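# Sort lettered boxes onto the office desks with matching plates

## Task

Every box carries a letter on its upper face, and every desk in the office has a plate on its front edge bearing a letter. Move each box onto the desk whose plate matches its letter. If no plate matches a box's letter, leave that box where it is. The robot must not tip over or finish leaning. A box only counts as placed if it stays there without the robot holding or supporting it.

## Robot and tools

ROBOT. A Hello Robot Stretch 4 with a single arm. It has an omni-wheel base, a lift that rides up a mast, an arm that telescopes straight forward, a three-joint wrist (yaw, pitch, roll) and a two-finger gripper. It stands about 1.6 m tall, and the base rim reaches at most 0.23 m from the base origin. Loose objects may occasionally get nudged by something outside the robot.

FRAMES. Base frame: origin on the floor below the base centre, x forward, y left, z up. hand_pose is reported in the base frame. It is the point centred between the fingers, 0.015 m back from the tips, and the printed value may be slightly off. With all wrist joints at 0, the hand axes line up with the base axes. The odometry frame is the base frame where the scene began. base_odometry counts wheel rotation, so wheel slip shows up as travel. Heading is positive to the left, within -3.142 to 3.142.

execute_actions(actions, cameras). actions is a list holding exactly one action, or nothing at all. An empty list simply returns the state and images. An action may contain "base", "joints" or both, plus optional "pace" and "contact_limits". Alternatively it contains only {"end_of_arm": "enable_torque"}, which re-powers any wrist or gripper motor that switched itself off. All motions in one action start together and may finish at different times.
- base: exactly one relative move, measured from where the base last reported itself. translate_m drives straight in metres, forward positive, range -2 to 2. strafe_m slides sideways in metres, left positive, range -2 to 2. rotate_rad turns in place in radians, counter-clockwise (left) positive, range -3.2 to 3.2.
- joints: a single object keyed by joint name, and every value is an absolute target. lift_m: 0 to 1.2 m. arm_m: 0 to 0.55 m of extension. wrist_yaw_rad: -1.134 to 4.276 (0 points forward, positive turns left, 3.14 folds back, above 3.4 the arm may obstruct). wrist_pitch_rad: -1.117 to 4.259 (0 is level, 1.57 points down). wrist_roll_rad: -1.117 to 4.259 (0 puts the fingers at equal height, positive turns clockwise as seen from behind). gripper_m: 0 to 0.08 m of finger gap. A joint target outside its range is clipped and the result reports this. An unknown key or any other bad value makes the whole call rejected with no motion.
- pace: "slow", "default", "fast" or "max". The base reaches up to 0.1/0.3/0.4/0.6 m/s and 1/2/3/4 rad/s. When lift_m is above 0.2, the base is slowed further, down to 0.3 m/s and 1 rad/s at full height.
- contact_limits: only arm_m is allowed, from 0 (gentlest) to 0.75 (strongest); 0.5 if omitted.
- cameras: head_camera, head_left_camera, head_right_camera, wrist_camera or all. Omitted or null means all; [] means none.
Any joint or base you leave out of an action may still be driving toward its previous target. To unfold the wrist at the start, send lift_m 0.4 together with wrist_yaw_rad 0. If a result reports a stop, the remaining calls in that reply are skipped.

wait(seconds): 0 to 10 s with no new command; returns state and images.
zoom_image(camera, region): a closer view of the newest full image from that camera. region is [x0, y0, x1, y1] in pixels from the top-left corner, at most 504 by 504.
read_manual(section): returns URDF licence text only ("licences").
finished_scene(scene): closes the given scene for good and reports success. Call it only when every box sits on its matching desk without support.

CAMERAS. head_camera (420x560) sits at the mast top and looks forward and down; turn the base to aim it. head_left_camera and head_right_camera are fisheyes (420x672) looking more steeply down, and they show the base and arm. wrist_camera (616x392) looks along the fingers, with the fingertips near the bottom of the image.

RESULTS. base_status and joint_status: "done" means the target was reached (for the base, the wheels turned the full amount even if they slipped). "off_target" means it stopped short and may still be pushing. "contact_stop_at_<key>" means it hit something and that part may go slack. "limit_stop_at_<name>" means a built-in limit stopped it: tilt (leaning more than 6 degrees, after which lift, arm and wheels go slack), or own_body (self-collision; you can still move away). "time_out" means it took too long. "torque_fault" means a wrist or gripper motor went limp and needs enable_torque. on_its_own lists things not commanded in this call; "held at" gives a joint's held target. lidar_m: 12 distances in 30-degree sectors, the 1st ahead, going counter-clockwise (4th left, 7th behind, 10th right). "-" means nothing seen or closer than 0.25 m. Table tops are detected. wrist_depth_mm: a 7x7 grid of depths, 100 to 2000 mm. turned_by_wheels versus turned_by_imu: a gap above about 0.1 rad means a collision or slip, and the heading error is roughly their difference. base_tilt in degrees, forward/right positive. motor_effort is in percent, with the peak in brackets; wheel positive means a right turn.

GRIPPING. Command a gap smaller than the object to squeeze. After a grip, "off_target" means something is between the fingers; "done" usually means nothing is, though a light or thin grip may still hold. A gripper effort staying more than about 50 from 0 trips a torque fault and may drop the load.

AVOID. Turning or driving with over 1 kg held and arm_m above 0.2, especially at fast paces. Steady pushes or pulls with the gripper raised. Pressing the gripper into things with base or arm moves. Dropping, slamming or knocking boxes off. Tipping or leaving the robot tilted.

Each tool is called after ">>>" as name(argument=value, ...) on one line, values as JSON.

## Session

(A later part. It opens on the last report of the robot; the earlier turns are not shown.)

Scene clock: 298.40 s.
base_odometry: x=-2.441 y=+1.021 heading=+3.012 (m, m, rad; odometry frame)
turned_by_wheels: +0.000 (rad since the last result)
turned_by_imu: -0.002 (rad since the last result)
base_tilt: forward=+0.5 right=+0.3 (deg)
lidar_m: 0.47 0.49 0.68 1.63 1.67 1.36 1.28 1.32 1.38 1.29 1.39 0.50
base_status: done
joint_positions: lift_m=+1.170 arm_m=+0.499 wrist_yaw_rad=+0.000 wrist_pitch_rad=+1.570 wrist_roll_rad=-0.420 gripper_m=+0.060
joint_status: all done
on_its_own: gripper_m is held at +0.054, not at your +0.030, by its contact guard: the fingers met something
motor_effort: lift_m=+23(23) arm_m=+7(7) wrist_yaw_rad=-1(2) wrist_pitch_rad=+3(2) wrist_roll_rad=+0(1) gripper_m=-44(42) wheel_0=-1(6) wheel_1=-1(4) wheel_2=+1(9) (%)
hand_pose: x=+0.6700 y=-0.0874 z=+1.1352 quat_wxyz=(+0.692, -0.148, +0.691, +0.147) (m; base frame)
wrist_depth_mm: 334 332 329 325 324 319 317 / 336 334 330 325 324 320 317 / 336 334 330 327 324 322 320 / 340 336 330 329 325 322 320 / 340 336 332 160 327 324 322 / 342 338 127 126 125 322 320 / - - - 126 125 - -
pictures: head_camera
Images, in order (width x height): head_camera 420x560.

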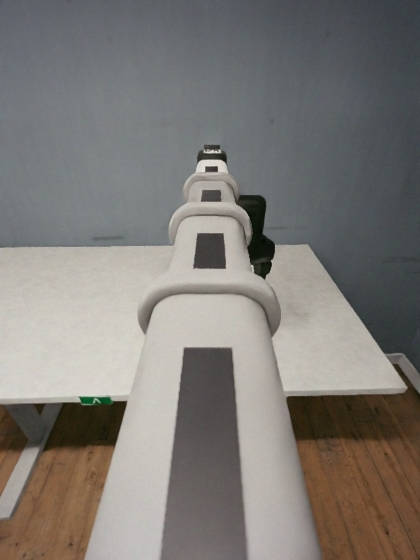

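>>> execute_actions(actions=[{"joints":{"lift_m":1.022},"pace":"slow"}], cameras=[])

>>> execute_actions(actions=[{"joints":{"gripper_m":0.08}}], cameras=[])

>>> execute_actions(actions=[{"joints":{"lift_m":1.15}}], cameras=["wrist_camera"])

Scene clock: 303.77 s.
base_odometry: x=-2.441 y=+1.021 heading=+3.012 (m, m, rad; odometry frame)
turned_by_wheels: +0.000 (rad since the last result)
turned_by_imu: -0.002 (rad since the last result)
base_tilt: forward=+0.4 right=+0.3 (deg)
lidar_m: 0.47 0.51 0.67 1.63 1.67 1.37 1.27 1.30 1.37 1.30 1.37 0.52
base_status: not commanded
joint_positions: lift_m=+1.022 arm_m=+0.499 wrist_yaw_rad=+0.000 wrist_pitch_rad=+1.570 wrist_roll_rad=-0.420 gripper_m=+0.060
joint_status: all done
on_its_own: gripper_m is held at +0.054, not at your +0.030, by its contact guard: the fingers met something
motor_effort: lift_m=+14(18) arm_m=+7(7) wrist_yaw_rad=-1(2) wrist_pitch_rad=+1(1) wrist_roll_rad=+0(0) gripper_m=-43(42) wheel_0=-1(1) wheel_1=-1(1) wheel_2=+1(1) (%)
hand_pose: x=+0.6700 y=-0.0874 z=+0.9879 quat_wxyz=(+0.692, -0.148, +0.691, +0.147) (m; base frame)
wrist_depth_mm: 186 183 182 181 178 176 - / 186 184 182 181 179 178 176 / 187 185 183 181 179 178 177 / 187 186 183 182 180 179 177 / 188 186 184 160 180 179 178 / 189 187 127 126 125 179 178 / - - - 126 125 - -
pictures: none
No camera images: the call's "cameras" was empty. Leave "cameras" out to get every camera's image.

Scene clock: 304.70 s.
base_odometry: x=-2.441 y=+1.021 heading=+3.012 (m, m, rad; odometry frame)
turned_by_wheels: +0.000 (rad since the last result)
turned_by_imu: +0.000 (rad since the last result)
base_tilt: forward=+0.4 right=+0.3 (deg)
lidar_m: 0.47 0.52 0.67 1.61 1.67 1.35 1.26 1.30 1.39 1.30 1.38 0.52
base_status: not commanded
joint_positions: lift_m=+1.022 arm_m=+0.499 wrist_yaw_rad=+0.000 wrist_pitch_rad=+1.570 wrist_roll_rad=-0.420 gripper_m=+0.080
joint_status: all done
motor_effort: lift_m=+14(15) arm_m=+7(7) wrist_yaw_rad=-1(1) wrist_pitch_rad=+2(2) wrist_roll_rad=+0(1) gripper_m=+0(41) wheel_0=-1(1) wheel_1=-1(1) wheel_2=+0(1) (%)
hand_pose: x=+0.6700 y=-0.0874 z=+0.9879 quat_wxyz=(+0.692, -0.148, +0.691, +0.147) (m; base frame)
wrist_depth_mm: 186 183 182 180 178 177 - / 187 185 182 181 179 178 176 / 187 185 183 181 179 178 177 / 187 186 184 182 180 178 177 / 187 186 185 157 180 179 178 / 189 186 134 133 132 162 - / - - 134 133 132 - -
pictures: none
No camera images: the call's "cameras" was empty. Leave "cameras" out to get every camera's image.

Scene clock: 306.30 s.
base_odometry: x=-2.441 y=+1.021 heading=+3.012 (m, m, rad; odometry frame)
turned_by_wheels: +0.000 (rad since the last result)
turned_by_imu: -0.001 (rad since the last result)
base_tilt: forward=+0.5 right=+0.3 (deg)
lidar_m: 0.48 0.50 0.69 1.62 1.68 1.38 1.28 1.30 1.38 1.30 1.37 0.51
base_status: not commanded
joint_positions: lift_m=+1.150 arm_m=+0.499 wrist_yaw_rad=+0.000 wrist_pitch_rad=+1.570 wrist_roll_rad=-0.420 gripper_m=+0.080
joint_status: all done
motor_effort: lift_m=+24(24) arm_m=+7(7) wrist_yaw_rad=-2(2) wrist_pitch_rad=+1(3) wrist_roll_rad=+0(0) gripper_m=+1(1) wheel_0=-1(1) wheel_1=-1(1) wheel_2=+1(1) (%)
hand_pose: x=+0.6700 y=-0.0874 z=+1.1152 quat_wxyz=(+0.692, -0.148, +0.691, +0.147) (m; base frame)
wrist_depth_mm: 315 312 309 306 304 300 298 / 315 312 309 306 303 301 298 / 317 315 310 307 304 303 300 / 317 315 312 309 306 304 300 / 320 317 314 259 306 304 301 / 320 317 149 262 307 224 303 / - - 229 310 309 - -
pictures: wrist_camera
Images, in order (width x height): wrist_camera 616x392.

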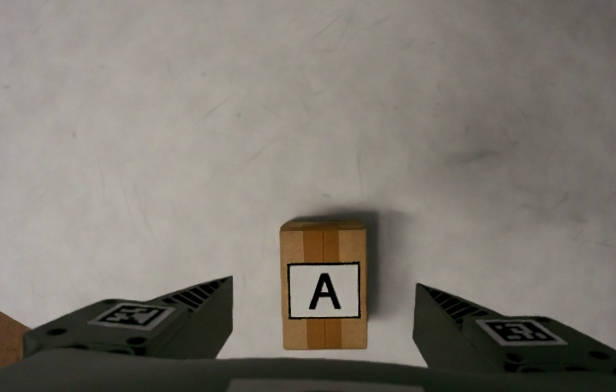

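>>> finished_scene(scene=2)

The scene is finished: the task was done.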